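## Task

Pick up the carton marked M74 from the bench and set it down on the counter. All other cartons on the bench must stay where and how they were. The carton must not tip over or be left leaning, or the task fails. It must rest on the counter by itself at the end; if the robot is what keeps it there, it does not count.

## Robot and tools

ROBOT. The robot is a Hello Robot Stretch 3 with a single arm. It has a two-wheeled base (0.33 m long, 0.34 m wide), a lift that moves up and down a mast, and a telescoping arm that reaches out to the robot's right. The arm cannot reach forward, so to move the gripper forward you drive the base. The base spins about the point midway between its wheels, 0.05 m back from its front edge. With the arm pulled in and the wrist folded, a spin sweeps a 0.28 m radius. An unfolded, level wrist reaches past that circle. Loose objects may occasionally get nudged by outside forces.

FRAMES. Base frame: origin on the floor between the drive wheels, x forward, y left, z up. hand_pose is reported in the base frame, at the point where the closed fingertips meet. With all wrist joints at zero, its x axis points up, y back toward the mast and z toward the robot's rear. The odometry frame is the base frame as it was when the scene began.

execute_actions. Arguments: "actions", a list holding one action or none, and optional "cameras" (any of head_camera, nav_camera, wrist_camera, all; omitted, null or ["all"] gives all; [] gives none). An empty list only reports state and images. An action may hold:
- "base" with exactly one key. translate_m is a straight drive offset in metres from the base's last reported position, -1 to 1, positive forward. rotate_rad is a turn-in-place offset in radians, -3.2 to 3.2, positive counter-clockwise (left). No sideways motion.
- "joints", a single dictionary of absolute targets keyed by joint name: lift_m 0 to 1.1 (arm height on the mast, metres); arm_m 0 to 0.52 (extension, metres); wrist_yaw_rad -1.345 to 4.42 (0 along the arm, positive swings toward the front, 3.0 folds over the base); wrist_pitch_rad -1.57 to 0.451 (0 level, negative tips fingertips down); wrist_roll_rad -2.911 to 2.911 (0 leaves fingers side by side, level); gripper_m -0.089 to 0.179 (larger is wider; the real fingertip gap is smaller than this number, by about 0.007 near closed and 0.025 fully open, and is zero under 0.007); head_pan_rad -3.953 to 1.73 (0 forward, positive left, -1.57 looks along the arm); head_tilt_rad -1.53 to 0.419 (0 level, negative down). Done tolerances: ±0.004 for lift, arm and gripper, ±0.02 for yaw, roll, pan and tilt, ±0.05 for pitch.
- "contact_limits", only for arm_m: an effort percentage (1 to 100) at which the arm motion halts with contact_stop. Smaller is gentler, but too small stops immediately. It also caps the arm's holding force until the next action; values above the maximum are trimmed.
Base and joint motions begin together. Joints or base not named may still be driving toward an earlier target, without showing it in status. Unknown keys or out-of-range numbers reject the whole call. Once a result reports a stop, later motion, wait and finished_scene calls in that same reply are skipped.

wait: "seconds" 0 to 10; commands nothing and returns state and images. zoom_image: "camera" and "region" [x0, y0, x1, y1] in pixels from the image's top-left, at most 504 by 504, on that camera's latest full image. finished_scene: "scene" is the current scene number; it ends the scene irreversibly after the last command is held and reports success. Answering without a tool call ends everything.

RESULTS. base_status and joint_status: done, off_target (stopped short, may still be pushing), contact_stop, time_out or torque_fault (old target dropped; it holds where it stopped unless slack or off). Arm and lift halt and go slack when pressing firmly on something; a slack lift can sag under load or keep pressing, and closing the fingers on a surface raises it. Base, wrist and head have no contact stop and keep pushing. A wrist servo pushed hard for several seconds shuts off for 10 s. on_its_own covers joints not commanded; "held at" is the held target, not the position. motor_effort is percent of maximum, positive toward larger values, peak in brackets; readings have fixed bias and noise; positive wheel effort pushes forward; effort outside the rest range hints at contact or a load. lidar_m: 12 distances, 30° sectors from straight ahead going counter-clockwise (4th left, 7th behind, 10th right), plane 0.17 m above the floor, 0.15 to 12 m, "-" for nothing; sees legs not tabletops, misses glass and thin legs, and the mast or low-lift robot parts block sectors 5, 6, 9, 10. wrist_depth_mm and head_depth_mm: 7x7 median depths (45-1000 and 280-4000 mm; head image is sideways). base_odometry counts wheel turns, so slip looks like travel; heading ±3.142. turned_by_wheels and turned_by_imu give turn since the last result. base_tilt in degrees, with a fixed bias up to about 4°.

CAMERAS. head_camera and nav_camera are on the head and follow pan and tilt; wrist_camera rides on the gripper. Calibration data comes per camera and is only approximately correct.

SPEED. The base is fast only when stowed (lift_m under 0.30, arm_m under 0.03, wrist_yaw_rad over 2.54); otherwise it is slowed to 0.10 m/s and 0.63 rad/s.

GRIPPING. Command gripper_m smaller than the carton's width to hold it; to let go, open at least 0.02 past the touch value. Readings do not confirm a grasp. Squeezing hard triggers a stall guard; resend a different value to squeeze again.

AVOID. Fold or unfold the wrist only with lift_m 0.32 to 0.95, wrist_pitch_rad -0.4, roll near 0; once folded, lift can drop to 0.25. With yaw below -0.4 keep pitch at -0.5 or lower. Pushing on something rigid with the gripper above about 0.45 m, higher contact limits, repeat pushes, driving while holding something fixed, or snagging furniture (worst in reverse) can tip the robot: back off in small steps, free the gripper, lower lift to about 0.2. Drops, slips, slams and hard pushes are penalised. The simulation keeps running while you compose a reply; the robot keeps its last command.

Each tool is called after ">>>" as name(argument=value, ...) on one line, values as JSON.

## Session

>>> execute_actions(actions=[])

Scene clock: 0.00 s.
base_odometry: x=+0.000 y=+0.000 heading=+0.000 (m, m, rad; odometry frame)
turned_by_wheels: +0.000 (rad since the last result)
turned_by_imu: +0.000 (rad since the last result)
base_tilt: forward=+0.3 right=-1.5 (deg)
lidar_m: 0.66 0.73 1.17 2.42 0.91 0.76 0.75 0.85 1.39 1.84 2.19 0.66
head_depth_mm: 1971 2218 2235 2259 2235 889 626 / 1942 2286 2297 2291 1358 907 645 / 1926 2315 2332 2375 1534 912 657 / 1913 2396 2393 2417 1378 931 679 / 1894 2472 2480 2508 1478 943 699 / 1869 2527 2540 2581 1311 955 713 / 1840 2567 2607 2649 1443 964 748
base_status: not commanded
joint_positions: lift_m=+0.378 arm_m=+0.001 wrist_yaw_rad=+3.013 wrist_pitch_rad=-0.524 wrist_roll_rad=-0.011 gripper_m=+0.037 head_pan_rad=-0.013 head_tilt_rad=-0.008
joint_status: not commanded
motor_effort: left_wheel=+0 right_wheel=-1 lift_m=+43 arm_m=+0 wrist_yaw_rad=+0 wrist_pitch_rad=+5 wrist_roll_rad=+0 gripper_m=+0 head_pan_rad=+1 head_tilt_rad=+3 (%)
hand_pose: x=+0.0057 y=+0.0622 z=+0.3674 quat_wxyz=(+0.226, +0.689, +0.140, +0.674) (m; base frame)
wrist_depth_mm: - - - - - - 875 / - - - - - - 785 / 936 944 939 919 919 942 782 / 784 759 764 754 758 746 730 / 644 634 - 621 652 625 627 / 550 546 - 563 527 545 538 / 490 500 - - 476 478 476
pictures: head_camera (sideways: a quarter turn clockwise sets it upright), nav_camera (sideways: a quarter turn counterclockwise sets it upright), wrist_camera
camera_calibration (this result's frames):
head_camera: T_world_to_cam=[[-0.0468705, 0.0514091, -0.997577, 1.32382], [-0.016783, 0.998493, 0.0522449, -0.059464], [0.99876, 0.0191911, -0.0459371, 0.0146802], [0, 0, 0, 1]] pos_world=[0.0463882, -0.0089637, 1.32439]
nav_camera: T_world_to_cam=[[0.0452751, 0.0184171, 0.998805, -1.26273], [0.036606, -0.999189, 0.0167649, 0.0297446], [0.998304, 0.0358032, -0.0459126, 0.00867957], [0, 0, 0, 1]] pos_world=[0.0474163, 0.0526655, 1.26112]
wrist_camera: T_world_to_cam=[[0.9899, -0.140307, 0.0202798, -0.00294655], [-0.0756317, -0.643674, -0.761553, 0.352027], [0.119905, 0.752328, -0.647785, 0.35258], [0, 0, 0, 1]] pos_world=[-0.0127348, -0.0390778, 0.496543]
Images, in order (width x height): head_camera 896x504, nav_camera 672x504, wrist_camera 644x364.

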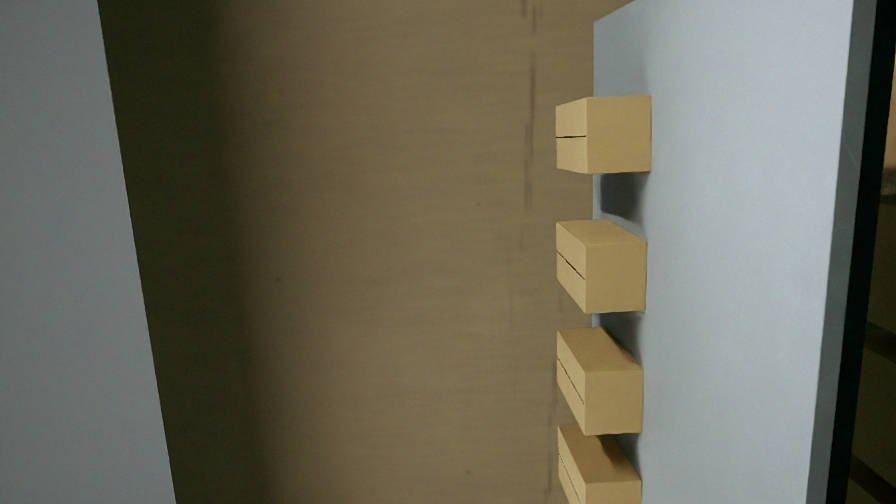

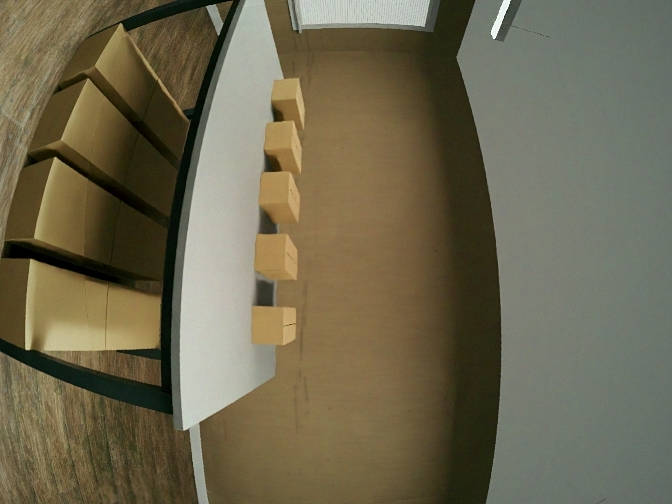

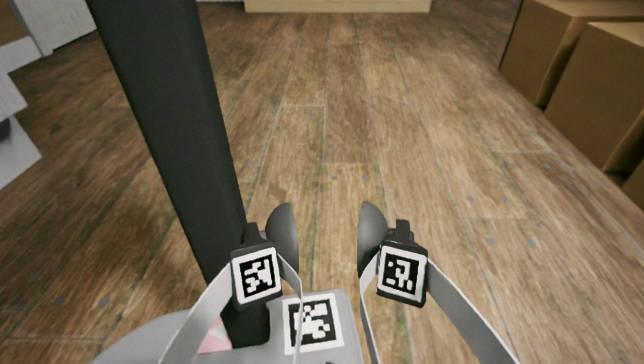

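>>> execute_actions(actions=[{"joints":{"lift_m":0.27,"wrist_pitch_rad":-0.4,"head_tilt_rad":-0.6}}], cameras=[])

>>> execute_actions(actions=[{"base":{"rotate_rad":-1.125}}], cameras=["nav_camera"])

>>> execute_actions(actions=[{"base":{"translate_m":0.82}}], cameras=[])

>>> execute_actions(actions=[{"base":{"rotate_rad":0.915}}], cameras=["nav_camera"])

Scene clock: 17.10 s.
base_odometry: x=+0.000 y=+0.000 heading=+0.000 (m, m, rad; odometry frame)
turned_by_wheels: +0.000 (rad since the last result)
turned_by_imu: +0.001 (rad since the last result)
base_tilt: forward=+0.3 right=-1.5 (deg)
lidar_m: 0.66 0.73 1.17 2.41 0.90 0.76 0.75 0.85 1.39 1.84 2.18 0.66
head_depth_mm: 1928 2072 890 735 886 1295 1181 / 1972 1388 904 762 1405 1116 1165 / 2010 1310 923 782 1377 1146 1181 / 2043 1323 939 1600 1448 1216 1206 / 2094 1390 956 1627 1401 1197 1216 / 2128 1307 973 1635 1448 1222 1220 / 2171 1377 994 1651 1431 1270 1231
base_status: not commanded
joint_positions: lift_m=+0.270 arm_m=+0.001 wrist_yaw_rad=+3.013 wrist_pitch_rad=-0.420 wrist_roll_rad=-0.011 gripper_m=+0.037 head_pan_rad=-0.013 head_tilt_rad=-0.592
joint_status: all done
motor_effort: left_wheel=+1(1) right_wheel=-1(1) lift_m=+32(34) arm_m=+0(0) wrist_yaw_rad=+1(1) wrist_pitch_rad=+8(7) wrist_roll_rad=+0(0) gripper_m=+0(1) head_pan_rad=+1(1) head_tilt_rad=-6(48) (%)
hand_pose: x=+0.0076 y=+0.0764 z=+0.2825 quat_wxyz=(+0.192, +0.695, +0.104, +0.685) (m; base frame)
wrist_depth_mm: - - - - - - 881 / - - - - - - 774 / 970 937 899 926 905 906 776 / 700 723 706 707 698 690 673 / 571 566 - 568 585 558 561 / 490 490 - - 458 474 464 / 431 - - - 405 410 412
pictures: none
No camera images: the call's "cameras" was empty. Leave "cameras" out to get every camera's image.

Scene clock: 19.17 s.
base_odometry: x=+0.000 y=+0.000 heading=-1.125 (m, m, rad; odometry frame)
turned_by_wheels: -1.125 (rad since the last result)
turned_by_imu: -1.119 (rad since the last result)
base_tilt: forward=+0.3 right=-1.5 (deg)
lidar_m: 1.83 0.66 0.66 0.71 1.06 2.33 0.95 0.76 0.75 0.82 1.27 1.83
head_depth_mm: 1588 1793 2039 2188 1716 1398 1176 / 1784 1994 2185 2152 1713 1407 1186 / 1905 2166 2446 2235 1745 1430 1198 / 1975 2225 2515 2285 1753 1433 1202 / 2322 2643 2936 2324 1772 1439 1211 / 2570 2790 3012 2350 1793 1449 1220 / 2425 2584 2793 2377 1814 1465 1194
base_status: done
joint_positions: lift_m=+0.270 arm_m=+0.001 wrist_yaw_rad=+3.013 wrist_pitch_rad=-0.420 wrist_roll_rad=-0.011 gripper_m=+0.037 head_pan_rad=-0.013 head_tilt_rad=-0.593
joint_status: not commanded
motor_effort: left_wheel=+2(8) right_wheel=-3(9) lift_m=+31(32) arm_m=+0(0) wrist_yaw_rad=+0(0) wrist_pitch_rad=+7(7) wrist_roll_rad=+0(0) gripper_m=+1(0) head_pan_rad=+1(0) head_tilt_rad=-5(6) (%)
hand_pose: x=+0.0076 y=+0.0764 z=+0.2825 quat_wxyz=(+0.191, +0.695, +0.104, +0.685) (m; base frame)
wrist_depth_mm: - - 857 857 835 785 558 / - - 885 760 665 587 - / 925 895 931 823 711 619 873 / 722 707 718 699 703 671 686 / 572 568 - 565 576 562 556 / 492 497 - - 459 467 479 / 426 - - - 407 410 406
pictures: nav_camera (sideways: a quarter turn counterclockwise sets it upright)
camera_calibration (this result's frames):
nav_camera: T_world_to_cam=[[0.589588, 0.0111308, 0.807627, -1.01645], [0.0375549, -0.999201, -0.013645, 0.0693303], [0.806831, 0.0383753, -0.589535, 0.717335], [0, 0, 0, 1]] pos_world=[0.0179128, 0.0530608, 1.24475]
Images, in order (width x height): nav_camera 672x504.

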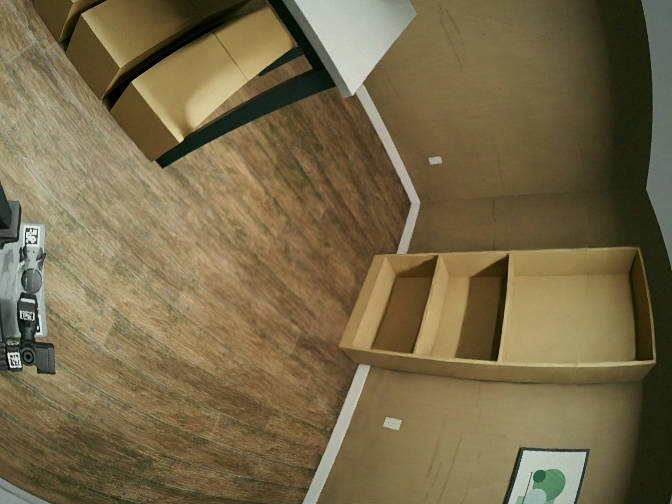

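Scene clock: 23.70 s.
base_odometry: x=+0.354 y=-0.740 heading=-1.125 (m, m, rad; odometry frame)
turned_by_wheels: +0.000 (rad since the last result)
turned_by_imu: -0.001 (rad since the last result)
base_tilt: forward=+0.3 right=-1.5 (deg)
lidar_m: 1.42 1.92 1.90 0.70 0.60 1.19 1.58 1.27 1.26 1.78 1.41 1.07
head_depth_mm: 1123 1214 1363 1377 1566 1396 1176 / 1194 1310 1477 1640 1629 1409 1188 / 1286 1409 1595 1850 1685 1425 1194 / 1311 1435 1589 1826 1747 1432 1201 / 1264 1747 2057 2220 1782 1439 1215 / 1714 1960 2316 2361 1788 1453 1220 / 1831 2010 2199 2257 1811 1462 1226
base_status: done
joint_positions: lift_m=+0.270 arm_m=+0.001 wrist_yaw_rad=+3.013 wrist_pitch_rad=-0.420 wrist_roll_rad=-0.011 gripper_m=+0.037 head_pan_rad=-0.013 head_tilt_rad=-0.594
joint_status: not commanded
motor_effort: left_wheel=+2(7) right_wheel=-3(7) lift_m=+32(31) arm_m=+0(0) wrist_yaw_rad=+0(0) wrist_pitch_rad=+7(7) wrist_roll_rad=+0(0) gripper_m=+0(1) head_pan_rad=+1(1) head_tilt_rad=-5(5) (%)
hand_pose: x=+0.0076 y=+0.0765 z=+0.2826 quat_wxyz=(+0.191, +0.696, +0.104, +0.685) (m; base frame)
wrist_depth_mm: 416 - 856 - - - - / 456 - 777 - - - - / 507 491 825 940 918 899 896 / 627 546 694 708 691 686 679 / 595 567 - 573 585 557 567 / 482 494 - - 459 474 471 / 424 - - - 407 406 406
pictures: none
No camera images: the call's "cameras" was empty. Leave "cameras" out to get every camera's image.

Scene clock: 25.43 s.
base_odometry: x=+0.354 y=-0.740 heading=-0.210 (m, m, rad; odometry frame)
turned_by_wheels: +0.915 (rad since the last result)
turned_by_imu: +0.911 (rad since the last result)
base_tilt: forward=+0.3 right=-1.5 (deg)
lidar_m: 1.90 0.80 0.53 0.60 2.73 1.31 1.26 1.31 1.46 1.06 1.36 1.92
head_depth_mm: 1600 1771 2012 2164 1706 1402 1173 / 1586 1779 1998 2174 1726 1407 1187 / 1582 1766 2003 2157 1750 1420 1196 / 1582 1782 2002 2196 1763 1431 1200 / 1584 1757 1990 2200 1784 1442 1215 / 1570 1760 1984 2188 1799 1462 1220 / 1578 1752 1982 2171 1409 1384 1226
base_status: done
joint_positions: lift_m=+0.270 arm_m=+0.001 wrist_yaw_rad=+3.013 wrist_pitch_rad=-0.420 wrist_roll_rad=-0.011 gripper_m=+0.037 head_pan_rad=-0.013 head_tilt_rad=-0.594
joint_status: not commanded
motor_effort: left_wheel=-1(4) right_wheel=+2(10) lift_m=+32(32) arm_m=+0(0) wrist_yaw_rad=+1(0) wrist_pitch_rad=+7(7) wrist_roll_rad=+0(0) gripper_m=+0(1) head_pan_rad=+1(1) head_tilt_rad=-5(5) (%)
hand_pose: x=+0.0076 y=+0.0765 z=+0.2826 quat_wxyz=(+0.191, +0.696, +0.104, +0.685) (m; base frame)
wrist_depth_mm: - - - - 614 797 759 / - - - - 610 632 674 / 925 965 924 877 649 704 731 / 718 716 718 692 667 702 687 / 571 564 - 565 588 558 565 / 476 495 - - 460 464 471 / 429 - - - 413 411 405
pictures: nav_camera (sideways: a quarter turn counterclockwise sets it upright)
camera_calibration (this result's frames):
nav_camera: T_world_to_cam=[[0.590085, 0.0111242, 0.807265, -1.01598], [0.0375466, -0.999201, -0.0136763, 0.0693711], [0.806468, 0.0383802, -0.590031, 0.717982], [0, 0, 0, 1]] pos_world=[0.0178777, 0.0530613, 1.24474]
Images, in order (width x height): nav_camera 672x504.

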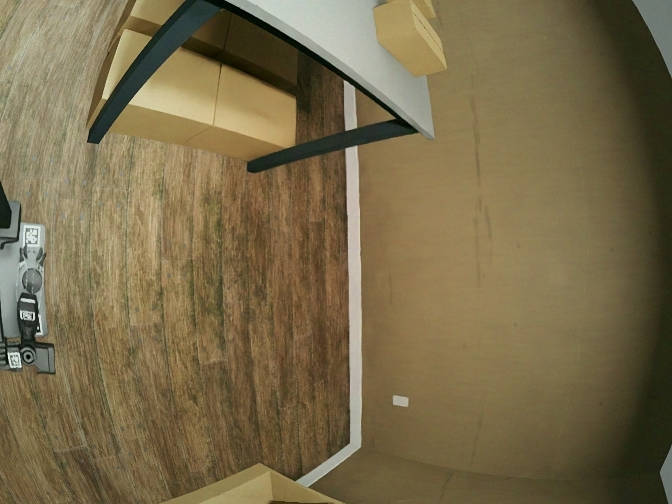

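>>> execute_actions(actions=[{"base":{"translate_m":1.0}}], cameras=[])

>>> execute_actions(actions=[{"base":{"translate_m":0.45}}], cameras=[])

>>> execute_actions(actions=[{"base":{"rotate_rad":-1.535},"joints":{"head_pan_rad":-2.3}}], cameras=[])

>>> execute_actions(actions=[{"base":{"translate_m":-0.7}}], cameras=["nav_camera","head_camera"])

Scene clock: 40.13 s.
base_odometry: x=+1.332 y=-0.948 heading=-0.210 (m, m, rad; odometry frame)
turned_by_wheels: +0.000 (rad since the last result)
turned_by_imu: -0.001 (rad since the last result)
base_tilt: forward=+0.3 right=-1.5 (deg)
lidar_m: 0.91 0.93 1.25 0.52 0.59 0.79 2.25 2.00 1.29 1.04 1.32 0.95
head_depth_mm: 733 819 923 1057 1240 1374 1181 / 733 819 919 1049 1235 1373 1185 / 732 814 919 1051 1229 1385 1193 / 728 811 914 1048 1231 1401 1201 / 728 811 913 1041 1217 1389 1214 / 724 806 911 1041 1220 1381 1220 / 724 807 908 1040 1212 1387 1227
base_status: done
joint_positions: lift_m=+0.270 arm_m=+0.001 wrist_yaw_rad=+3.013 wrist_pitch_rad=-0.420 wrist_roll_rad=-0.011 gripper_m=+0.037 head_pan_rad=-0.013 head_tilt_rad=-0.594
joint_status: not commanded
motor_effort: left_wheel=-1(5) right_wheel=+1(10) lift_m=+31(32) arm_m=+0(0) wrist_yaw_rad=+0(0) wrist_pitch_rad=+7(7) wrist_roll_rad=+0(0) gripper_m=+0(0) head_pan_rad=+0(1) head_tilt_rad=-5(5) (%)
hand_pose: x=+0.0076 y=+0.0765 z=+0.2826 quat_wxyz=(+0.191, +0.696, +0.104, +0.685) (m; base frame)
wrist_depth_mm: 876 - 845 - - - 870 / 550 - 580 - - - 889 / 563 589 631 825 922 892 830 / 611 651 658 664 708 694 683 / 577 580 - 569 591 564 555 / 490 500 - - 465 467 473 / 427 - - - 405 403 409
pictures: none
No camera images: the call's "cameras" was empty. Leave "cameras" out to get every camera's image.

Scene clock: 43.30 s.
base_odometry: x=+1.772 y=-1.042 heading=-0.210 (m, m, rad; odometry frame)
turned_by_wheels: +0.000 (rad since the last result)
turned_by_imu: -0.001 (rad since the last result)
base_tilt: forward=+0.2 right=-1.4 (deg)
lidar_m: 0.46 0.47 0.63 1.60 0.66 0.81 2.69 1.59 1.12 1.34 0.67 0.48
head_depth_mm: 349 389 440 504 590 713 905 / 349 388 438 502 588 711 897 / 348 387 437 500 586 704 892 / 347 386 435 498 582 700 885 / 346 385 434 496 579 698 879 / 345 384 433 495 576 696 870 / 344 382 431 493 576 693 870
base_status: done
joint_positions: lift_m=+0.270 arm_m=+0.001 wrist_yaw_rad=+3.013 wrist_pitch_rad=-0.420 wrist_roll_rad=-0.011 gripper_m=+0.037 head_pan_rad=-0.013 head_tilt_rad=-0.594
joint_status: not commanded
motor_effort: left_wheel=+0(5) right_wheel=+1(10) lift_m=+31(32) arm_m=+0(0) wrist_yaw_rad=+0(1) wrist_pitch_rad=+7(7) wrist_roll_rad=+0(0) gripper_m=+0(1) head_pan_rad=+0(0) head_tilt_rad=-5(5) (%)
hand_pose: x=+0.0076 y=+0.0765 z=+0.2826 quat_wxyz=(+0.191, +0.696, +0.104, +0.685) (m; base frame)
wrist_depth_mm: 906 - - - 959 614 452 / 553 - - - - 630 452 / 548 713 917 922 840 635 464 / 622 675 704 697 689 648 471 / 580 585 - 571 593 562 468 / 485 501 - - 465 468 454 / 426 - - - 410 412 413
pictures: none
No camera images: the call's "cameras" was empty. Leave "cameras" out to get every camera's image.

Scene clock: 45.63 s.
base_odometry: x=+1.772 y=-1.042 heading=-1.745 (m, m, rad; odometry frame)
turned_by_wheels: -1.535 (rad since the last result)
turned_by_imu: -1.526 (rad since the last result)
base_tilt: forward=+0.3 right=-1.5 (deg)
lidar_m: 1.35 0.63 0.47 0.46 0.48 0.67 1.36 0.66 0.86 2.69 1.59 1.12
head_depth_mm: 3457 1052 839 1550 1389 1269 1185 / 3764 1529 858 767 929 1124 1188 / 3990 1569 917 1703 1376 1344 1200 / 3615 3836 1001 1857 1480 1427 1203 / 3375 3563 1173 2316 1668 1444 1222 / 3119 2739 1395 2235 1799 1455 1217 / 2945 2571 2781 2373 1811 1469 1234
base_status: done
joint_positions: lift_m=+0.270 arm_m=+0.001 wrist_yaw_rad=+3.013 wrist_pitch_rad=-0.420 wrist_roll_rad=-0.011 gripper_m=+0.037 head_pan_rad=-2.293 head_tilt_rad=-0.594
joint_status: all done
motor_effort: left_wheel=+2(9) right_wheel=-3(9) lift_m=+32(31) arm_m=+0(0) wrist_yaw_rad=+0(0) wrist_pitch_rad=+7(7) wrist_roll_rad=+0(0) gripper_m=+0(1) head_pan_rad=-2(36) head_tilt_rad=-5(5) (%)
hand_pose: x=+0.0076 y=+0.0765 z=+0.2826 quat_wxyz=(+0.191, +0.696, +0.104, +0.685) (m; base frame)
wrist_depth_mm: 409 - 437 444 462 476 488 / 445 - 467 486 497 525 548 / 478 494 522 527 547 575 604 / 521 546 568 578 591 633 638 / 557 550 - 564 582 567 565 / 490 499 - - 460 473 473 / 424 - - - 409 412 404
pictures: none
No camera images: the call's "cameras" was empty. Leave "cameras" out to get every camera's image.

Scene clock: 49.67 s.
base_odometry: x=+1.893 y=-0.353 heading=-1.745 (m, m, rad; odometry frame)
turned_by_wheels: +0.000 (rad since the last result)
turned_by_imu: +0.003 (rad since the last result)
base_tilt: forward=+0.3 right=-1.5 (deg)
lidar_m: 1.68 0.66 0.49 0.48 0.50 0.70 1.26 0.49 0.37 0.35 0.38 1.78
head_depth_mm: 2715 1093 846 1541 1391 1200 1183 / 3034 1528 747 674 1360 1173 1141 / 3352 1564 765 654 1337 1118 1012 / 3597 3873 650 634 567 1129 1009 / 3291 3569 657 612 532 1177 960 / 3129 3347 709 664 521 1088 965 / 2913 3160 991 532 525 462 973
base_status: done
joint_positions: lift_m=+0.270 arm_m=+0.001 wrist_yaw_rad=+3.013 wrist_pitch_rad=-0.419 wrist_roll_rad=-0.011 gripper_m=+0.037 head_pan_rad=-2.293 head_tilt_rad=-0.594
joint_status: not commanded
motor_effort: left_wheel=+2(5) right_wheel=-3(12) lift_m=+32(32) arm_m=+0(0) wrist_yaw_rad=+0(0) wrist_pitch_rad=+7(7) wrist_roll_rad=+0(0) gripper_m=-1(0) head_pan_rad=-2(2) head_tilt_rad=-4(4) (%)
hand_pose: x=+0.0076 y=+0.0765 z=+0.2826 quat_wxyz=(+0.191, +0.696, +0.104, +0.685) (m; base frame)
wrist_depth_mm: 429 - 453 469 477 495 508 / 459 - 491 499 523 541 552 / 506 514 535 554 569 597 598 / 541 556 579 597 611 638 663 / 570 578 - 562 582 553 564 / 491 500 - - 459 477 475 / 435 - - - 408 410 406
pictures: head_camera (sideways: a quarter turn clockwise sets it upright), nav_camera (sideways: a quarter turn counterclockwise sets it upright)
camera_calibration (this result's frames):
head_camera: T_world_to_cam=[[0.429137, 0.410224, -0.80471, 1.06912], [0.746426, -0.66274, 0.0602047, -0.0744384], [-0.508616, -0.626492, -0.590608, 0.732726], [0, 0, 0, 1]] pos_world=[-0.030559, -0.0288634, 1.29756]
nav_camera: T_world_to_cam=[[-0.375823, -0.455296, 0.807132, -1.00991], [-0.782909, 0.621985, -0.0136877, 0.0743908], [-0.495792, -0.637056, -0.590212, 0.726161], [0, 0, 0, 1]] pos_world=[0.0387187, -0.0434736, 1.24474]
Images, in order (width x height): head_camera 896x504, nav_camera 672x504.

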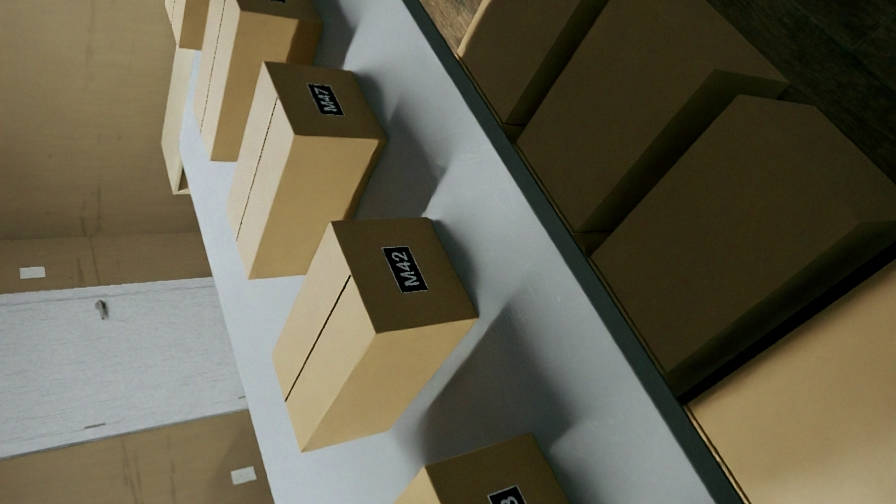

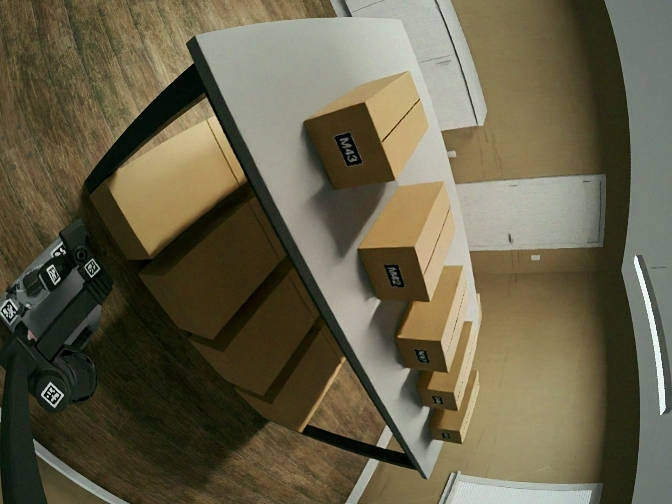

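>>> execute_actions(actions=[{"base":{"rotate_rad":-0.06}}], cameras=[])

>>> execute_actions(actions=[{"base":{"translate_m":-0.6},"joints":{"head_pan_rad":-2.0}}], cameras=["head_camera"])

Scene clock: 58.00 s.
base_odometry: x=+1.893 y=-0.353 heading=-1.805 (m, m, rad; odometry frame)
turned_by_wheels: -0.060 (rad since the last result)
turned_by_imu: -0.059 (rad since the last result)
base_tilt: forward=+0.3 right=-1.5 (deg)
lidar_m: 1.78 0.70 0.50 0.48 0.49 0.66 1.67 0.52 0.37 0.35 0.36 2.07
head_depth_mm: 2626 1069 864 1619 1390 1314 1178 / 2849 1547 788 732 1363 1178 1165 / 3160 1569 743 655 1375 1122 1048 / 3526 3562 789 647 1273 1131 997 / 3511 3721 656 612 535 1142 1025 / 3234 3426 669 628 521 1182 964 / 2945 3255 837 688 526 463 971
base_status: done
joint_positions: lift_m=+0.270 arm_m=+0.001 wrist_yaw_rad=+3.013 wrist_pitch_rad=-0.419 wrist_roll_rad=-0.011 gripper_m=+0.037 head_pan_rad=-2.293 head_tilt_rad=-0.594
joint_status: not commanded
motor_effort: left_wheel=+2(6) right_wheel=-3(11) lift_m=+33(32) arm_m=+0(0) wrist_yaw_rad=+0(0) wrist_pitch_rad=+7(7) wrist_roll_rad=+0(0) gripper_m=+0(0) head_pan_rad=-2(2) head_tilt_rad=-4(4) (%)
hand_pose: x=+0.0076 y=+0.0765 z=+0.2826 quat_wxyz=(+0.191, +0.696, +0.104, +0.685) (m; base frame)
wrist_depth_mm: 404 - 448 462 482 514 537 / 444 - 485 511 535 561 595 / 469 498 530 554 600 632 654 / 521 536 578 592 649 662 677 / 545 569 - 583 579 567 550 / 489 502 - - 460 475 473 / 432 - - - 408 414 410
pictures: none
No camera images: the call's "cameras" was empty. Leave "cameras" out to get every camera's image.

Scene clock: 61.57 s.
base_odometry: x=+2.032 y=+0.231 heading=-1.805 (m, m, rad; odometry frame)
turned_by_wheels: +0.000 (rad since the last result)
turned_by_imu: +0.002 (rad since the last result)
base_tilt: forward=+0.3 right=-1.5 (deg)
lidar_m: 2.00 0.67 0.48 0.46 0.47 0.64 1.62 0.55 0.39 0.37 0.38 0.55
head_depth_mm: 2610 2653 665 638 1658 1099 1106 / 3018 3012 722 644 1282 1112 1048 / 3298 3519 795 628 562 1181 964 / 3105 3386 645 603 544 1130 949 / 2976 3258 660 623 517 1136 981 / 2864 3120 920 676 521 1179 1013 / 2744 2986 987 517 525 1070 969
base_status: done
joint_positions: lift_m=+0.270 arm_m=+0.001 wrist_yaw_rad=+3.013 wrist_pitch_rad=-0.419 wrist_roll_rad=-0.011 gripper_m=+0.037 head_pan_rad=-2.007 head_tilt_rad=-0.594
joint_status: all done
motor_effort: left_wheel=+2(3) right_wheel=-3(11) lift_m=+32(31) arm_m=+0(0) wrist_yaw_rad=+0(0) wrist_pitch_rad=+7(7) wrist_roll_rad=+0(0) gripper_m=+0(0) head_pan_rad=+3(20) head_tilt_rad=-4(5) (%)
hand_pose: x=+0.0076 y=+0.0765 z=+0.2826 quat_wxyz=(+0.191, +0.696, +0.104, +0.685) (m; base frame)
wrist_depth_mm: 396 - 432 443 472 501 521 / 429 - 474 479 514 544 575 / 468 476 510 528 574 612 625 / 506 534 562 572 611 637 670 / 522 549 - 566 583 561 553 / 488 495 - - 460 479 461 / 432 - - - 410 412 411
pictures: head_camera (sideways: a quarter turn clockwise sets it upright)
camera_calibration (this result's frames):
head_camera: T_world_to_cam=[[0.296001, 0.514619, -0.804705, 1.06992], [0.903056, -0.425282, 0.0602047, -0.0753938], [-0.311244, -0.744515, -0.590614, 0.73153], [0, 0, 0, 1]] pos_world=[-0.0209288, -0.0380318, 1.29756]
Images, in order (width x height): head_camera 896x504.

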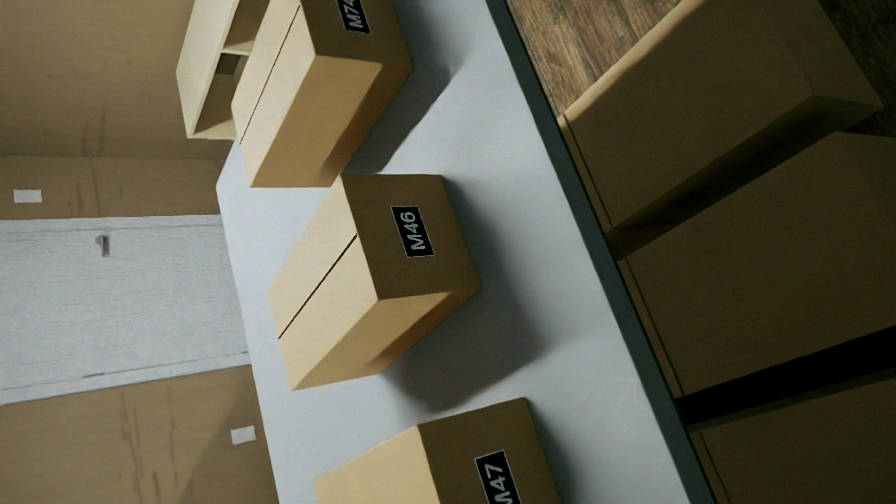

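>>> execute_actions(actions=[{"base":{"rotate_rad":0.03},"joints":{"head_pan_rad":-1.57,"head_tilt_rad":-0.8,"gripper_m":0.179}}], cameras=[])

>>> execute_actions(actions=[{"base":{"translate_m":-0.475},"joints":{"lift_m":0.95}}], cameras=[])

>>> execute_actions(actions=[{"joints":{"wrist_yaw_rad":0.0}}], cameras=[])

>>> execute_actions(actions=[{"joints":{"wrist_pitch_rad":0.0}}], cameras=["head_camera","wrist_camera"])

Scene clock: 72.93 s.
base_odometry: x=+2.032 y=+0.231 heading=-1.775 (m, m, rad; odometry frame)
turned_by_wheels: +0.030 (rad since the last result)
turned_by_imu: +0.031 (rad since the last result)
base_tilt: forward=+0.3 right=-1.5 (deg)
lidar_m: 1.78 0.65 0.48 0.46 0.47 0.65 1.79 0.53 0.39 0.37 0.39 0.56
head_depth_mm: 2770 577 562 513 1205 1018 1091 / 2803 758 622 517 1164 1017 1097 / 2812 598 552 522 1196 1028 1116 / 2247 576 536 527 1242 1062 1120 / 2296 823 606 518 1192 1021 1111 / 2304 834 633 523 1231 1047 1122 / 2294 606 548 528 1208 1057 1123
base_status: done
joint_positions: lift_m=+0.270 arm_m=+0.001 wrist_yaw_rad=+3.013 wrist_pitch_rad=-0.419 wrist_roll_rad=-0.011 gripper_m=+0.179 head_pan_rad=-1.577 head_tilt_rad=-0.790
joint_status: all done
motor_effort: left_wheel=+0(3) right_wheel=+1(5) lift_m=+31(32) arm_m=+0(0) wrist_yaw_rad=+0(0) wrist_pitch_rad=+7(7) wrist_roll_rad=+0(0) gripper_m=+1(84) head_pan_rad=+3(23) head_tilt_rad=-6(28) (%)
hand_pose: x=+0.0076 y=+0.0765 z=+0.2826 quat_wxyz=(+0.191, +0.696, +0.104, +0.685) (m; base frame)
wrist_depth_mm: 405 - 435 458 475 489 502 / 429 - 475 492 515 537 557 / 473 481 511 530 567 565 610 / 518 532 559 579 599 639 649 / 537 556 565 558 553 560 557 / 500 503 - 520 477 472 487 / - - - - 408 407 391
pictures: none
No camera images: the call's "cameras" was empty. Leave "cameras" out to get every camera's image.

Scene clock: 79.93 s.
base_odometry: x=+2.128 y=+0.696 heading=-1.775 (m, m, rad; odometry frame)
turned_by_wheels: +0.000 (rad since the last result)
turned_by_imu: +0.002 (rad since the last result)
base_tilt: forward=+0.3 right=-1.5 (deg)
lidar_m: 1.77 0.65 0.47 0.46 0.48 0.65 1.66 1.72 0.39 0.37 0.41 0.53
head_depth_mm: 2932 814 619 - - 1182 1109 / 2778 786 565 532 - - - / 2818 567 533 535 - - - / 2828 603 547 528 - 1014 1123 / 2623 862 647 531 - 1020 1108 / 2300 669 600 522 1204 1031 1118 / 2289 606 550 529 1248 1054 1124
base_status: done
joint_positions: lift_m=+0.950 arm_m=+0.001 wrist_yaw_rad=+3.013 wrist_pitch_rad=-0.419 wrist_roll_rad=-0.011 gripper_m=+0.179 head_pan_rad=-1.577 head_tilt_rad=-0.790
joint_status: all done
motor_effort: left_wheel=+0(6) right_wheel=+1(7) lift_m=+51(52) arm_m=+0(0) wrist_yaw_rad=+0(1) wrist_pitch_rad=+7(7) wrist_roll_rad=+0(0) gripper_m=-1(1) head_pan_rad=+3(3) head_tilt_rad=-6(7) (%)
hand_pose: x=+0.0076 y=+0.0765 z=+0.9621 quat_wxyz=(+0.191, +0.696, +0.104, +0.685) (m; base frame)
wrist_depth_mm: 404 - 444 450 460 475 506 / 427 - 471 487 506 532 547 / 477 493 514 534 561 578 620 / 514 532 555 605 600 650 689 / 560 581 633 677 707 721 777 / 617 662 724 727 815 843 917 / 744 753 802 860 906 - -
pictures: none
No camera images: the call's "cameras" was empty. Leave "cameras" out to get every camera's image.

Scene clock: 82.43 s.
base_odometry: x=+2.128 y=+0.696 heading=-1.775 (m, m, rad; odometry frame)
turned_by_wheels: +0.000 (rad since the last result)
turned_by_imu: +0.000 (rad since the last result)
base_tilt: forward=+0.3 right=-1.5 (deg)
lidar_m: 1.78 0.65 0.47 0.46 0.47 0.65 1.66 1.73 0.39 0.37 0.41 0.53
head_depth_mm: 2920 812 618 - - - 1087 / 2803 784 565 531 - - 1108 / 2789 567 527 - - - 1097 / 2821 602 548 522 1181 1029 1103 / 2625 863 648 521 1220 1040 1113 / 2291 671 600 523 1199 1027 1112 / 2296 606 551 529 1245 1057 1127
base_status: not commanded
joint_positions: lift_m=+0.950 arm_m=+0.001 wrist_yaw_rad=+0.002 wrist_pitch_rad=-0.419 wrist_roll_rad=-0.011 gripper_m=+0.179 head_pan_rad=-1.577 head_tilt_rad=-0.790
joint_status: all done
motor_effort: left_wheel=+0(0) right_wheel=+1(1) lift_m=+51(51) arm_m=+0(0) wrist_yaw_rad=-3(1) wrist_pitch_rad=+7(7) wrist_roll_rad=+0(0) gripper_m=+0(0) head_pan_rad=+3(3) head_tilt_rad=-8(8) (%)
hand_pose: x=-0.0211 y=-0.3701 z=+0.9621 quat_wxyz=(+0.696, +0.149, -0.687, -0.146) (m; base frame)
wrist_depth_mm: 330 391 - 321 - - - / 247 326 487 231 238 - - / 268 327 374 255 265 387 - / 288 294 284 275 280 294 309 / 242 251 239 239 239 237 236 / - 202 203 199 198 199 205 / 191 187 188 191 191 193 248
pictures: none
No camera images: the call's "cameras" was empty. Leave "cameras" out to get every camera's image.

Scene clock: 83.47 s.
base_odometry: x=+2.128 y=+0.696 heading=-1.775 (m, m, rad; odometry frame)
turned_by_wheels: +0.000 (rad since the last result)
turned_by_imu: +0.000 (rad since the last result)
base_tilt: forward=+0.3 right=-1.5 (deg)
lidar_m: 1.78 0.65 0.47 0.46 0.47 0.65 1.66 1.73 0.39 0.37 0.41 0.53
head_depth_mm: 2914 812 613 - - - 1083 / 2774 786 580 - - 970 1094 / 2817 566 508 - - 1006 1100 / 2800 602 533 536 1205 1032 1104 / 2595 863 644 518 1219 1040 1110 / 2289 671 596 523 1200 1027 1116 / 2290 608 550 528 1247 1057 1127
base_status: not commanded
joint_positions: lift_m=+0.950 arm_m=+0.001 wrist_yaw_rad=+0.002 wrist_pitch_rad=-0.024 wrist_roll_rad=-0.011 gripper_m=+0.179 head_pan_rad=-1.577 head_tilt_rad=-0.790
joint_status: all done
motor_effort: left_wheel=-1(0) right_wheel=+1(1) lift_m=+51(52) arm_m=+0(0) wrist_yaw_rad=-2(2) wrist_pitch_rad=+9(9) wrist_roll_rad=+0(0) gripper_m=+1(0) head_pan_rad=+2(3) head_tilt_rad=-7(7) (%)
hand_pose: x=-0.0210 y=-0.4015 z=+1.0583 quat_wxyz=(+0.711, +0.009, -0.703, -0.008) (m; base frame)
wrist_depth_mm: - - - - - - - / - - - - - - - / - - - - - - - / - 490 - 463 - - - / 268 347 517 254 309 - - / 270 361 380 260 265 392 - / 288 289 311 270 273 305 303
pictures: head_camera (sideways: a quarter turn clockwise sets it upright), wrist_camera
camera_calibration (this result's frames):
head_camera: T_world_to_cam=[[0.0551129, 0.736617, -0.674061, 0.90112], [0.998071, -0.0213124, 0.0583145, -0.0734974], [0.0285896, -0.675975, -0.73637, 0.919046], [0, 0, 0, 1]] pos_world=[-0.00258289, -0.0440945, 1.28845]
wrist_camera: T_world_to_cam=[[-0.999765, 0.0179425, 0.0122033, -0.0252253], [-0.00830772, 0.203032, -0.979137, 1.14931], [-0.0200458, -0.979008, -0.202835, -0.0167432], [0, 0, 0, 1]] pos_world=[-0.0160068, -0.249287, 1.12225]
Images, in order (width x height): head_camera 896x504, wrist_camera 644x364.

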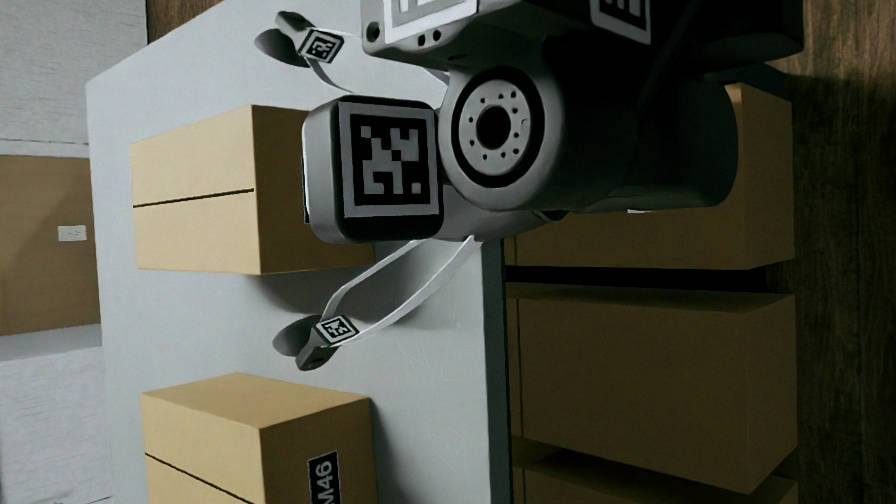

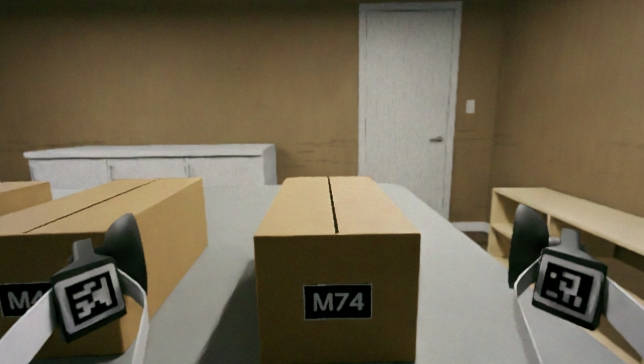

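>>> execute_actions(actions=[{"base":{"translate_m":-0.007},"joints":{"lift_m":0.86,"arm_m":0.03}}], cameras=["wrist_camera"])

Scene clock: 91.30 s.
base_odometry: x=+2.130 y=+0.703 heading=-1.775 (m, m, rad; odometry frame)
turned_by_wheels: +0.000 (rad since the last result)
turned_by_imu: +0.001 (rad since the last result)
base_tilt: forward=+0.3 right=-1.5 (deg)
lidar_m: 1.77 0.65 0.48 0.46 0.48 0.65 1.65 1.71 0.39 0.37 0.39 0.53
head_depth_mm: 2911 845 618 504 - - 1093 / 2782 818 584 515 - - 1090 / 2810 567 533 545 - 1002 1093 / 2802 577 533 530 1185 1032 1110 / 2651 861 649 517 1219 1060 1115 / 2294 703 609 522 1199 1027 1117 / 2274 605 550 529 1242 1059 1130
base_status: done
joint_positions: lift_m=+0.860 arm_m=+0.030 wrist_yaw_rad=+0.001 wrist_pitch_rad=-0.022 wrist_roll_rad=-0.011 gripper_m=+0.179 head_pan_rad=-1.577 head_tilt_rad=-0.790
joint_status: all done
motor_effort: left_wheel=-1(4) right_wheel=+1(3) lift_m=+32(44) arm_m=+6(7) wrist_yaw_rad=-2(2) wrist_pitch_rad=+8(8) wrist_roll_rad=+0(0) gripper_m=+1(0) head_pan_rad=+3(3) head_tilt_rad=-8(7) (%)
hand_pose: x=-0.0212 y=-0.4302 z=+0.9692 quat_wxyz=(+0.711, +0.009, -0.703, -0.008) (m; base frame)
wrist_depth_mm: - - - - - - - / - - - - - - - / 258 405 - 211 213 - - / 232 336 218 217 218 - - / 239 316 289 223 227 329 - / - 234 228 227 227 226 239 / 172 178 178 176 176 174 165
pictures: wrist_camera
camera_calibration (this result's frames):
wrist_camera: T_world_to_cam=[[-0.999751, 0.0186872, 0.0121756, -0.0234617], [-0.00815845, 0.201668, -0.97942, 1.06767], [-0.0207581, -0.979276, -0.201466, -0.0643982], [0, 0, 0, 1]] pos_world=[-0.0160821, -0.27794, 1.03301]
Images, in order (width x height): wrist_camera 644x364.

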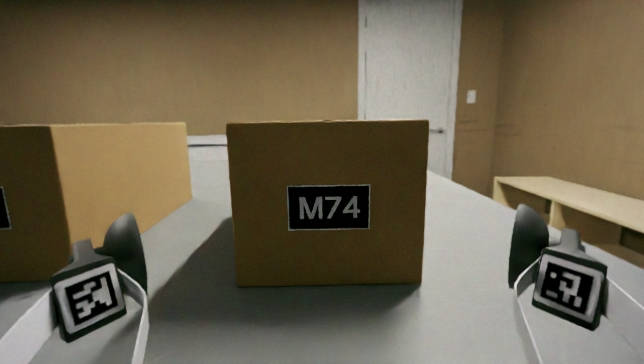

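Centered. Lower to 0.85, extend, grip, lift.

>>> execute_actions(actions=[{"joints":{"lift_m":0.85,"arm_m":0.145},"contact_limits":{"arm_m":20}}], cameras=[])

>>> execute_actions(actions=[{"joints":{"gripper_m":0.095}}], cameras=[])

>>> execute_actions(actions=[{"joints":{"lift_m":0.92,"head_pan_rad":-2.6,"head_tilt_rad":-0.6}}], cameras=["wrist_camera","nav_camera"])

Scene clock: 100.13 s.
base_odometry: x=+2.130 y=+0.703 heading=-1.775 (m, m, rad; odometry frame)
turned_by_wheels: +0.000 (rad since the last result)
turned_by_imu: +0.001 (rad since the last result)
base_tilt: forward=+0.3 right=-1.5 (deg)
lidar_m: 1.78 0.65 0.47 0.46 0.47 0.65 1.65 1.71 0.39 0.37 0.39 0.53
head_depth_mm: 2906 846 637 - 733 1182 1101 / 2800 818 598 - 1374 1013 1092 / 2805 567 515 - 1142 1016 1095 / 2801 574 539 527 1205 1037 1106 / 2638 861 650 520 1221 1063 1115 / 2310 747 608 523 1201 1031 1117 / 2285 606 551 529 1247 1054 1126
base_status: not commanded
joint_positions: lift_m=+0.850 arm_m=+0.145 wrist_yaw_rad=+0.000 wrist_pitch_rad=-0.022 wrist_roll_rad=-0.011 gripper_m=+0.179 head_pan_rad=-1.577 head_tilt_rad=-0.790
joint_status: all done
motor_effort: left_wheel=-1(1) right_wheel=+1(1) lift_m=+31(32) arm_m=+6(6) wrist_yaw_rad=+0(1) wrist_pitch_rad=+8(8) wrist_roll_rad=+0(0) gripper_m=+0(0) head_pan_rad=+3(5) head_tilt_rad=-6(7) (%)
contact_limits: arm_m 20 (drawing in: default 28, maximum 47; extending or still: default 39, maximum 64)
hand_pose: x=-0.0213 y=-0.5452 z=+0.9593 quat_wxyz=(+0.711, +0.008, -0.703, -0.008) (m; base frame)
wrist_depth_mm: - - - - - - - / - - - - - - - / 252 103 103 103 104 105 - / 237 107 106 107 107 109 - / 234 110 109 110 110 111 - / - 113 113 114 115 115 221 / 157 149 117 118 118 120 152
pictures: none
No camera images: the call's "cameras" was empty. Leave "cameras" out to get every camera's image.

Scene clock: 101.47 s.
base_odometry: x=+2.130 y=+0.703 heading=-1.775 (m, m, rad; odometry frame)
turned_by_wheels: +0.000 (rad since the last result)
turned_by_imu: +0.000 (rad since the last result)
base_tilt: forward=+0.3 right=-1.5 (deg)
lidar_m: 1.77 0.65 0.47 0.46 0.48 0.65 1.65 1.72 0.39 0.37 0.39 0.53
head_depth_mm: 2895 847 638 - 734 1181 1100 / 2766 817 620 - 1362 1017 1094 / 2806 567 529 - 1147 1014 1097 / 2817 577 547 526 1204 1030 1109 / 2662 859 647 520 1223 1064 1112 / 2298 747 608 522 1197 1031 1121 / 2285 606 551 528 1244 1058 1130
base_status: not commanded
joint_positions: lift_m=+0.850 arm_m=+0.145 wrist_yaw_rad=+0.000 wrist_pitch_rad=-0.022 wrist_roll_rad=-0.011 gripper_m=+0.096 head_pan_rad=-1.577 head_tilt_rad=-0.790
joint_status: all done
motor_effort: left_wheel=+0(0) right_wheel=+1(1) lift_m=+31(31) arm_m=+6(6) wrist_yaw_rad=+0(0) wrist_pitch_rad=+8(8) wrist_roll_rad=+0(0) gripper_m=-19(95) head_pan_rad=+4(3) head_tilt_rad=-7(7) (%)
hand_pose: x=-0.0213 y=-0.5452 z=+0.9593 quat_wxyz=(+0.711, +0.008, -0.703, -0.008) (m; base frame)
wrist_depth_mm: - - - - - - - / - - - - - - - / 253 284 114 115 115 117 - / 238 283 118 118 119 121 - / 238 272 121 122 123 124 - / 216 125 125 126 127 128 218 / 164 156 130 131 131 152 158
pictures: none
No camera images: the call's "cameras" was empty. Leave "cameras" out to get every camera's image.

Scene clock: 102.93 s.
base_odometry: x=+2.130 y=+0.703 heading=-1.775 (m, m, rad; odometry frame)
turned_by_wheels: +0.000 (rad since the last result)
turned_by_imu: +0.000 (rad since the last result)
base_tilt: forward=+0.3 right=-1.5 (deg)
lidar_m: 1.77 0.65 0.48 0.46 0.47 0.65 1.65 1.72 0.39 0.37 0.39 0.53
head_depth_mm: 1385 1519 1704 1924 1695 1420 - / 1466 1618 1824 2028 1707 1470 - / 1557 1734 1971 2130 1728 - - / 1653 1857 2124 2240 1751 - - / 1770 2013 2108 2194 1868 - 1151 / 1897 2178 2036 2217 1899 - 847 / 2031 2334 2282 2318 - - 966
base_status: not commanded
joint_positions: lift_m=+0.920 arm_m=+0.145 wrist_yaw_rad=+0.000 wrist_pitch_rad=-0.033 wrist_roll_rad=-0.011 gripper_m=+0.096 head_pan_rad=-2.593 head_tilt_rad=-0.606
joint_status: all done
motor_effort: left_wheel=+0(1) right_wheel=+1(1) lift_m=+53(55) arm_m=+6(6) wrist_yaw_rad=+0(0) wrist_pitch_rad=+12(12) wrist_roll_rad=+0(0) gripper_m=-19(20) head_pan_rad=-1(35) head_tilt_rad=+3(25) (%)
hand_pose: x=-0.0213 y=-0.5449 z=+1.0260 quat_wxyz=(+0.711, +0.012, -0.703, -0.012) (m; base frame)
wrist_depth_mm: - - - - - - - / - - - - - - - / - - 118 119 119 - - / 308 303 120 121 121 - - / 238 284 123 124 123 125 - / 235 125 126 126 126 127 - / 241 249 129 129 129 235 254
pictures: nav_camera (sideways: a quarter turn counterclockwise sets it upright), wrist_camera
camera_calibration (this result's frames):
nav_camera: T_world_to_cam=[[-0.502119, -0.329334, 0.799634, -0.999366], [-0.564244, 0.825484, -0.0143281, 0.0738904], [-0.655367, -0.458383, -0.600316, 0.74028], [0, 0, 0, 1]] pos_world=[0.0250458, -0.0507894, 1.24459]
wrist_camera: T_world_to_cam=[[-0.999739, 0.0191953, 0.0123781, -0.0221021], [-0.00803484, 0.211734, -0.977294, 1.14965], [-0.0213803, -0.977139, -0.211525, -0.153811], [0, 0, 0, 1]] pos_world=[-0.0161476, -0.393291, 1.09129]
Images, in order (width x height): nav_camera 672x504, wrist_camera 644x364.

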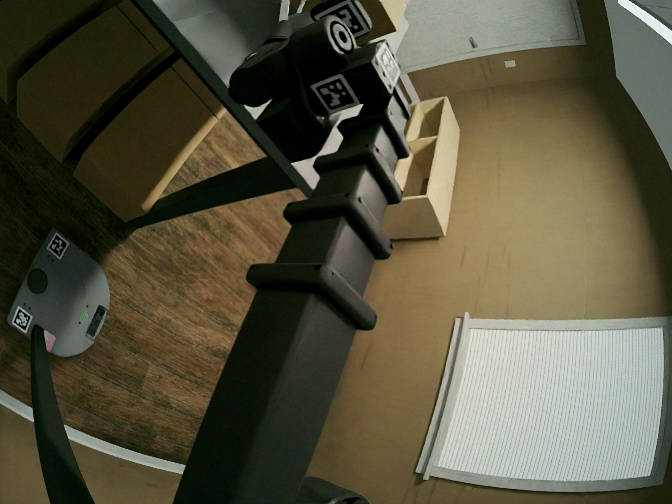

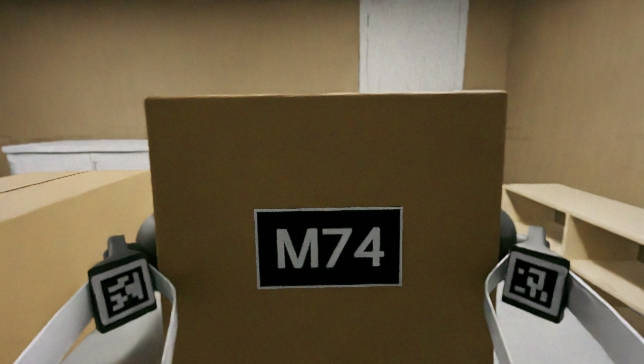

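>>> execute_actions(actions=[{"base":{"translate_m":-0.55},"joints":{"arm_m":0.0,"head_pan_rad":0,"head_tilt_rad":-0.7}}], cameras=[])

>>> execute_actions(actions=[{"base":{"rotate_rad":-1.571}}], cameras=["nav_camera"])

>>> execute_actions(actions=[{"base":{"translate_m":0.75}}], cameras=[])

>>> execute_actions(actions=[{"base":{"translate_m":0.75}}], cameras=["nav_camera"])

Scene clock: 126.87 s.
base_odometry: x=+2.241 y=+1.242 heading=-1.775 (m, m, rad; odometry frame)
turned_by_wheels: +0.000 (rad since the last result)
turned_by_imu: +0.003 (rad since the last result)
base_tilt: forward=+0.3 right=-1.5 (deg)
lidar_m: 1.48 0.65 0.48 0.46 0.48 0.65 1.11 1.15 1.49 1.23 0.49 0.53
head_depth_mm: 3000 1299 2537 1522 1306 1265 1133 / 3077 3289 2440 1845 1576 1327 1139 / 3182 3481 2587 1970 1592 1339 1146 / 3173 3469 2645 1999 1606 1350 1155 / 3071 3241 2567 2006 1620 1356 1168 / 1849 1793 1739 1674 1537 1335 1170 / 1260 1235 1206 1180 1152 1126 1098
base_status: done
joint_positions: lift_m=+0.920 arm_m=+0.001 wrist_yaw_rad=+0.000 wrist_pitch_rad=-0.033 wrist_roll_rad=-0.011 gripper_m=+0.096 head_pan_rad=-0.007 head_tilt_rad=-0.691
joint_status: all done
motor_effort: left_wheel=+0(3) right_wheel=+2(4) lift_m=+52(53) arm_m=-5(6) wrist_yaw_rad=+0(0) wrist_pitch_rad=+12(12) wrist_roll_rad=+0(0) gripper_m=-19(20) head_pan_rad=+3(35) head_tilt_rad=-6(26) (%)
hand_pose: x=-0.0214 y=-0.4015 z=+1.0258 quat_wxyz=(+0.711, +0.012, -0.703, -0.012) (m; base frame)
wrist_depth_mm: - - - - - - - / - - - - - - - / - - 117 119 120 - - / 915 678 120 121 121 - - / 496 481 123 123 124 125 - / 368 125 125 126 127 127 - / 361 - 129 128 129 - -
pictures: none
No camera images: the call's "cameras" was empty. Leave "cameras" out to get every camera's image.

Scene clock: 130.30 s.
base_odometry: x=+2.241 y=+1.242 heading=+2.937 (m, m, rad; odometry frame)
turned_by_wheels: -1.571 (rad since the last result)
turned_by_imu: -1.568 (rad since the last result)
base_tilt: forward=+0.3 right=-1.5 (deg)
lidar_m: 1.24 0.49 0.54 1.55 0.64 0.47 0.46 0.48 0.67 1.11 1.15 1.48
head_depth_mm: 2824 3052 2422 1933 1567 1321 1130 / 2863 3148 2580 1961 1575 1329 1138 / 2819 3180 2578 1984 1610 1337 1152 / 2826 3197 2637 1987 1609 1347 1158 / 2845 3195 2670 1953 1617 1359 1166 / 2854 3034 1394 1604 1337 1198 1082 / 2764 1185 826 1587 1307 770 975
base_status: done
joint_positions: lift_m=+0.920 arm_m=+0.001 wrist_yaw_rad=+0.000 wrist_pitch_rad=-0.033 wrist_roll_rad=-0.011 gripper_m=+0.096 head_pan_rad=-0.007 head_tilt_rad=-0.691
joint_status: not commanded
motor_effort: left_wheel=+2(6) right_wheel=-3(8) lift_m=+53(52) arm_m=-5(5) wrist_yaw_rad=+0(0) wrist_pitch_rad=+12(12) wrist_roll_rad=+0(0) gripper_m=-18(21) head_pan_rad=+3(4) head_tilt_rad=-6(7) (%)
hand_pose: x=-0.0214 y=-0.4015 z=+1.0258 quat_wxyz=(+0.711, +0.012, -0.703, -0.012) (m; base frame)
wrist_depth_mm: 782 790 789 777 767 772 519 / 809 797 774 799 812 702 509 / 833 821 119 119 119 640 517 / 837 850 121 121 121 632 518 / 863 832 123 123 124 125 514 / 901 125 126 125 126 127 493 / 943 940 128 129 129 644 586
pictures: nav_camera (sideways: a quarter turn counterclockwise sets it upright)
camera_calibration (this result's frames):
nav_camera: T_world_to_cam=[[0.666108, 0.0142839, 0.745719, -0.936215], [0.0422322, -0.998935, -0.0185895, 0.0757369], [0.744659, 0.043876, -0.666002, 0.817185], [0, 0, 0, 1]] pos_world=[0.0118977, 0.0531743, 1.24381]
Images, in order (width x height): nav_camera 672x504.

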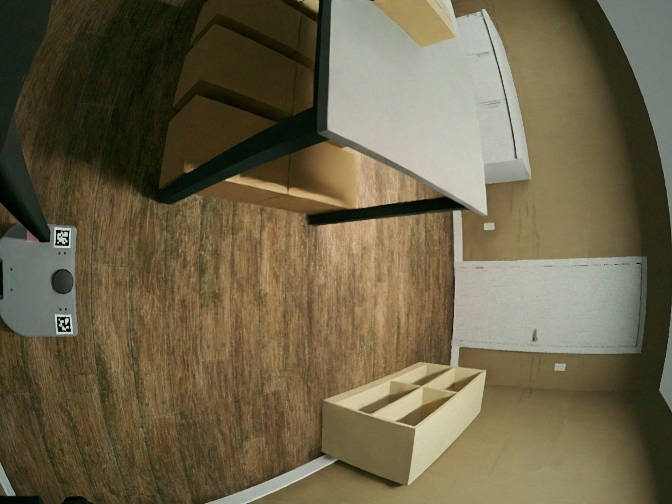

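Scene clock: 138.80 s.
base_odometry: x=+1.507 y=+1.394 heading=+2.937 (m, m, rad; odometry frame)
turned_by_wheels: +0.000 (rad since the last result)
turned_by_imu: -0.001 (rad since the last result)
base_tilt: forward=+0.3 right=-1.5 (deg)
lidar_m: 2.54 0.49 0.36 0.35 0.36 0.43 1.20 1.25 1.16 1.12 0.91 1.38
head_depth_mm: 2154 2443 2508 1927 1566 1313 1135 / 2167 2449 2575 1958 1578 1324 1142 / 2186 2468 2611 1981 1595 1339 1144 / 2179 2449 2634 1995 1616 1352 1155 / 2194 2493 2672 2011 1635 1356 1167 / 2217 2475 2736 2054 1645 1333 1060 / 2202 2411 2435 1992 757 1015 931
base_status: done
joint_positions: lift_m=+0.920 arm_m=+0.001 wrist_yaw_rad=+0.000 wrist_pitch_rad=-0.033 wrist_roll_rad=-0.011 gripper_m=+0.096 head_pan_rad=-0.007 head_tilt_rad=-0.691
joint_status: not commanded
motor_effort: left_wheel=+2(5) right_wheel=-4(5) lift_m=+52(53) arm_m=-5(5) wrist_yaw_rad=+0(0) wrist_pitch_rad=+12(12) wrist_roll_rad=+0(0) gripper_m=-20(19) head_pan_rad=+2(3) head_tilt_rad=-6(6) (%)
hand_pose: x=-0.0214 y=-0.4015 z=+1.0258 quat_wxyz=(+0.711, +0.012, -0.703, -0.012) (m; base frame)
wrist_depth_mm: 804 800 804 803 775 785 790 / 803 834 787 803 797 792 813 / 821 805 118 118 119 830 829 / 859 857 120 121 121 855 836 / 894 889 123 123 123 125 893 / 904 126 125 126 127 127 915 / 739 896 129 129 129 955 977
pictures: none
No camera images: the call's "cameras" was empty. Leave "cameras" out to get every camera's image.

Scene clock: 147.30 s.
base_odometry: x=+0.772 y=+1.546 heading=+2.938 (m, m, rad; odometry frame)
turned_by_wheels: +0.000 (rad since the last result)
turned_by_imu: -0.001 (rad since the last result)
base_tilt: forward=+0.3 right=-1.5 (deg)
lidar_m: 1.80 1.52 1.70 0.82 0.37 0.41 1.94 1.58 1.17 0.73 0.85 1.27
head_depth_mm: 1508 1712 1961 1924 1564 1317 1135 / 1514 1723 1977 1959 1582 1322 1145 / 1520 1722 1982 1978 1597 1338 1146 / 1522 1725 1988 2009 1609 1346 1157 / 1533 1749 2019 2023 1626 1357 1163 / 1541 1750 2010 2048 1636 1369 1169 / 1546 1747 2034 2062 1638 1383 1177
base_status: done
joint_positions: lift_m=+0.920 arm_m=+0.001 wrist_yaw_rad=+0.000 wrist_pitch_rad=-0.033 wrist_roll_rad=-0.011 gripper_m=+0.096 head_pan_rad=-0.007 head_tilt_rad=-0.691
joint_status: not commanded
motor_effort: left_wheel=+2(5) right_wheel=-4(5) lift_m=+53(53) arm_m=-5(5) wrist_yaw_rad=+0(0) wrist_pitch_rad=+12(12) wrist_roll_rad=+0(0) gripper_m=-20(19) head_pan_rad=+3(2) head_tilt_rad=-6(6) (%)
hand_pose: x=-0.0214 y=-0.4015 z=+1.0258 quat_wxyz=(+0.711, +0.012, -0.703, -0.012) (m; base frame)
wrist_depth_mm: 801 829 805 803 790 793 787 / 790 819 811 826 810 818 792 / 823 858 118 118 119 813 856 / 851 850 121 121 122 854 866 / 925 889 123 124 124 124 906 / 908 125 125 126 126 127 909 / 701 665 128 129 130 943 965
pictures: nav_camera (sideways: a quarter turn counterclockwise sets it upright)
camera_calibration (this result's frames):
nav_camera: T_world_to_cam=[[0.666123, 0.0142852, 0.745705, -0.936197], [0.0422339, -0.998935, -0.0185905, 0.0757382], [0.744645, 0.0438776, -0.666017, 0.817205], [0, 0, 0, 1]] pos_world=[0.0118964, 0.0531743, 1.24381]
Images, in order (width x height): nav_camera 672x504.

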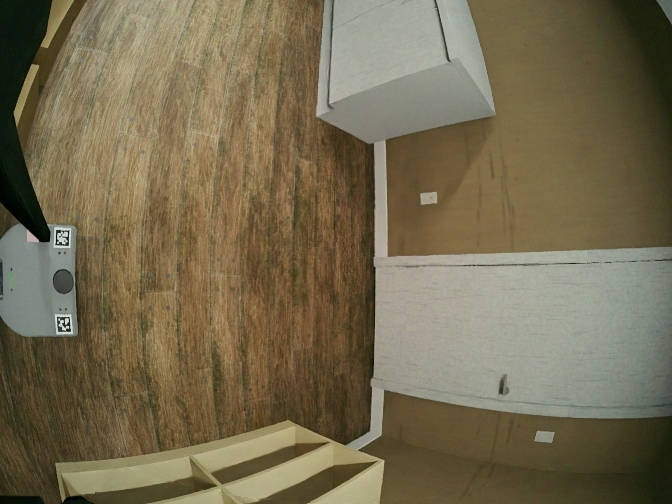

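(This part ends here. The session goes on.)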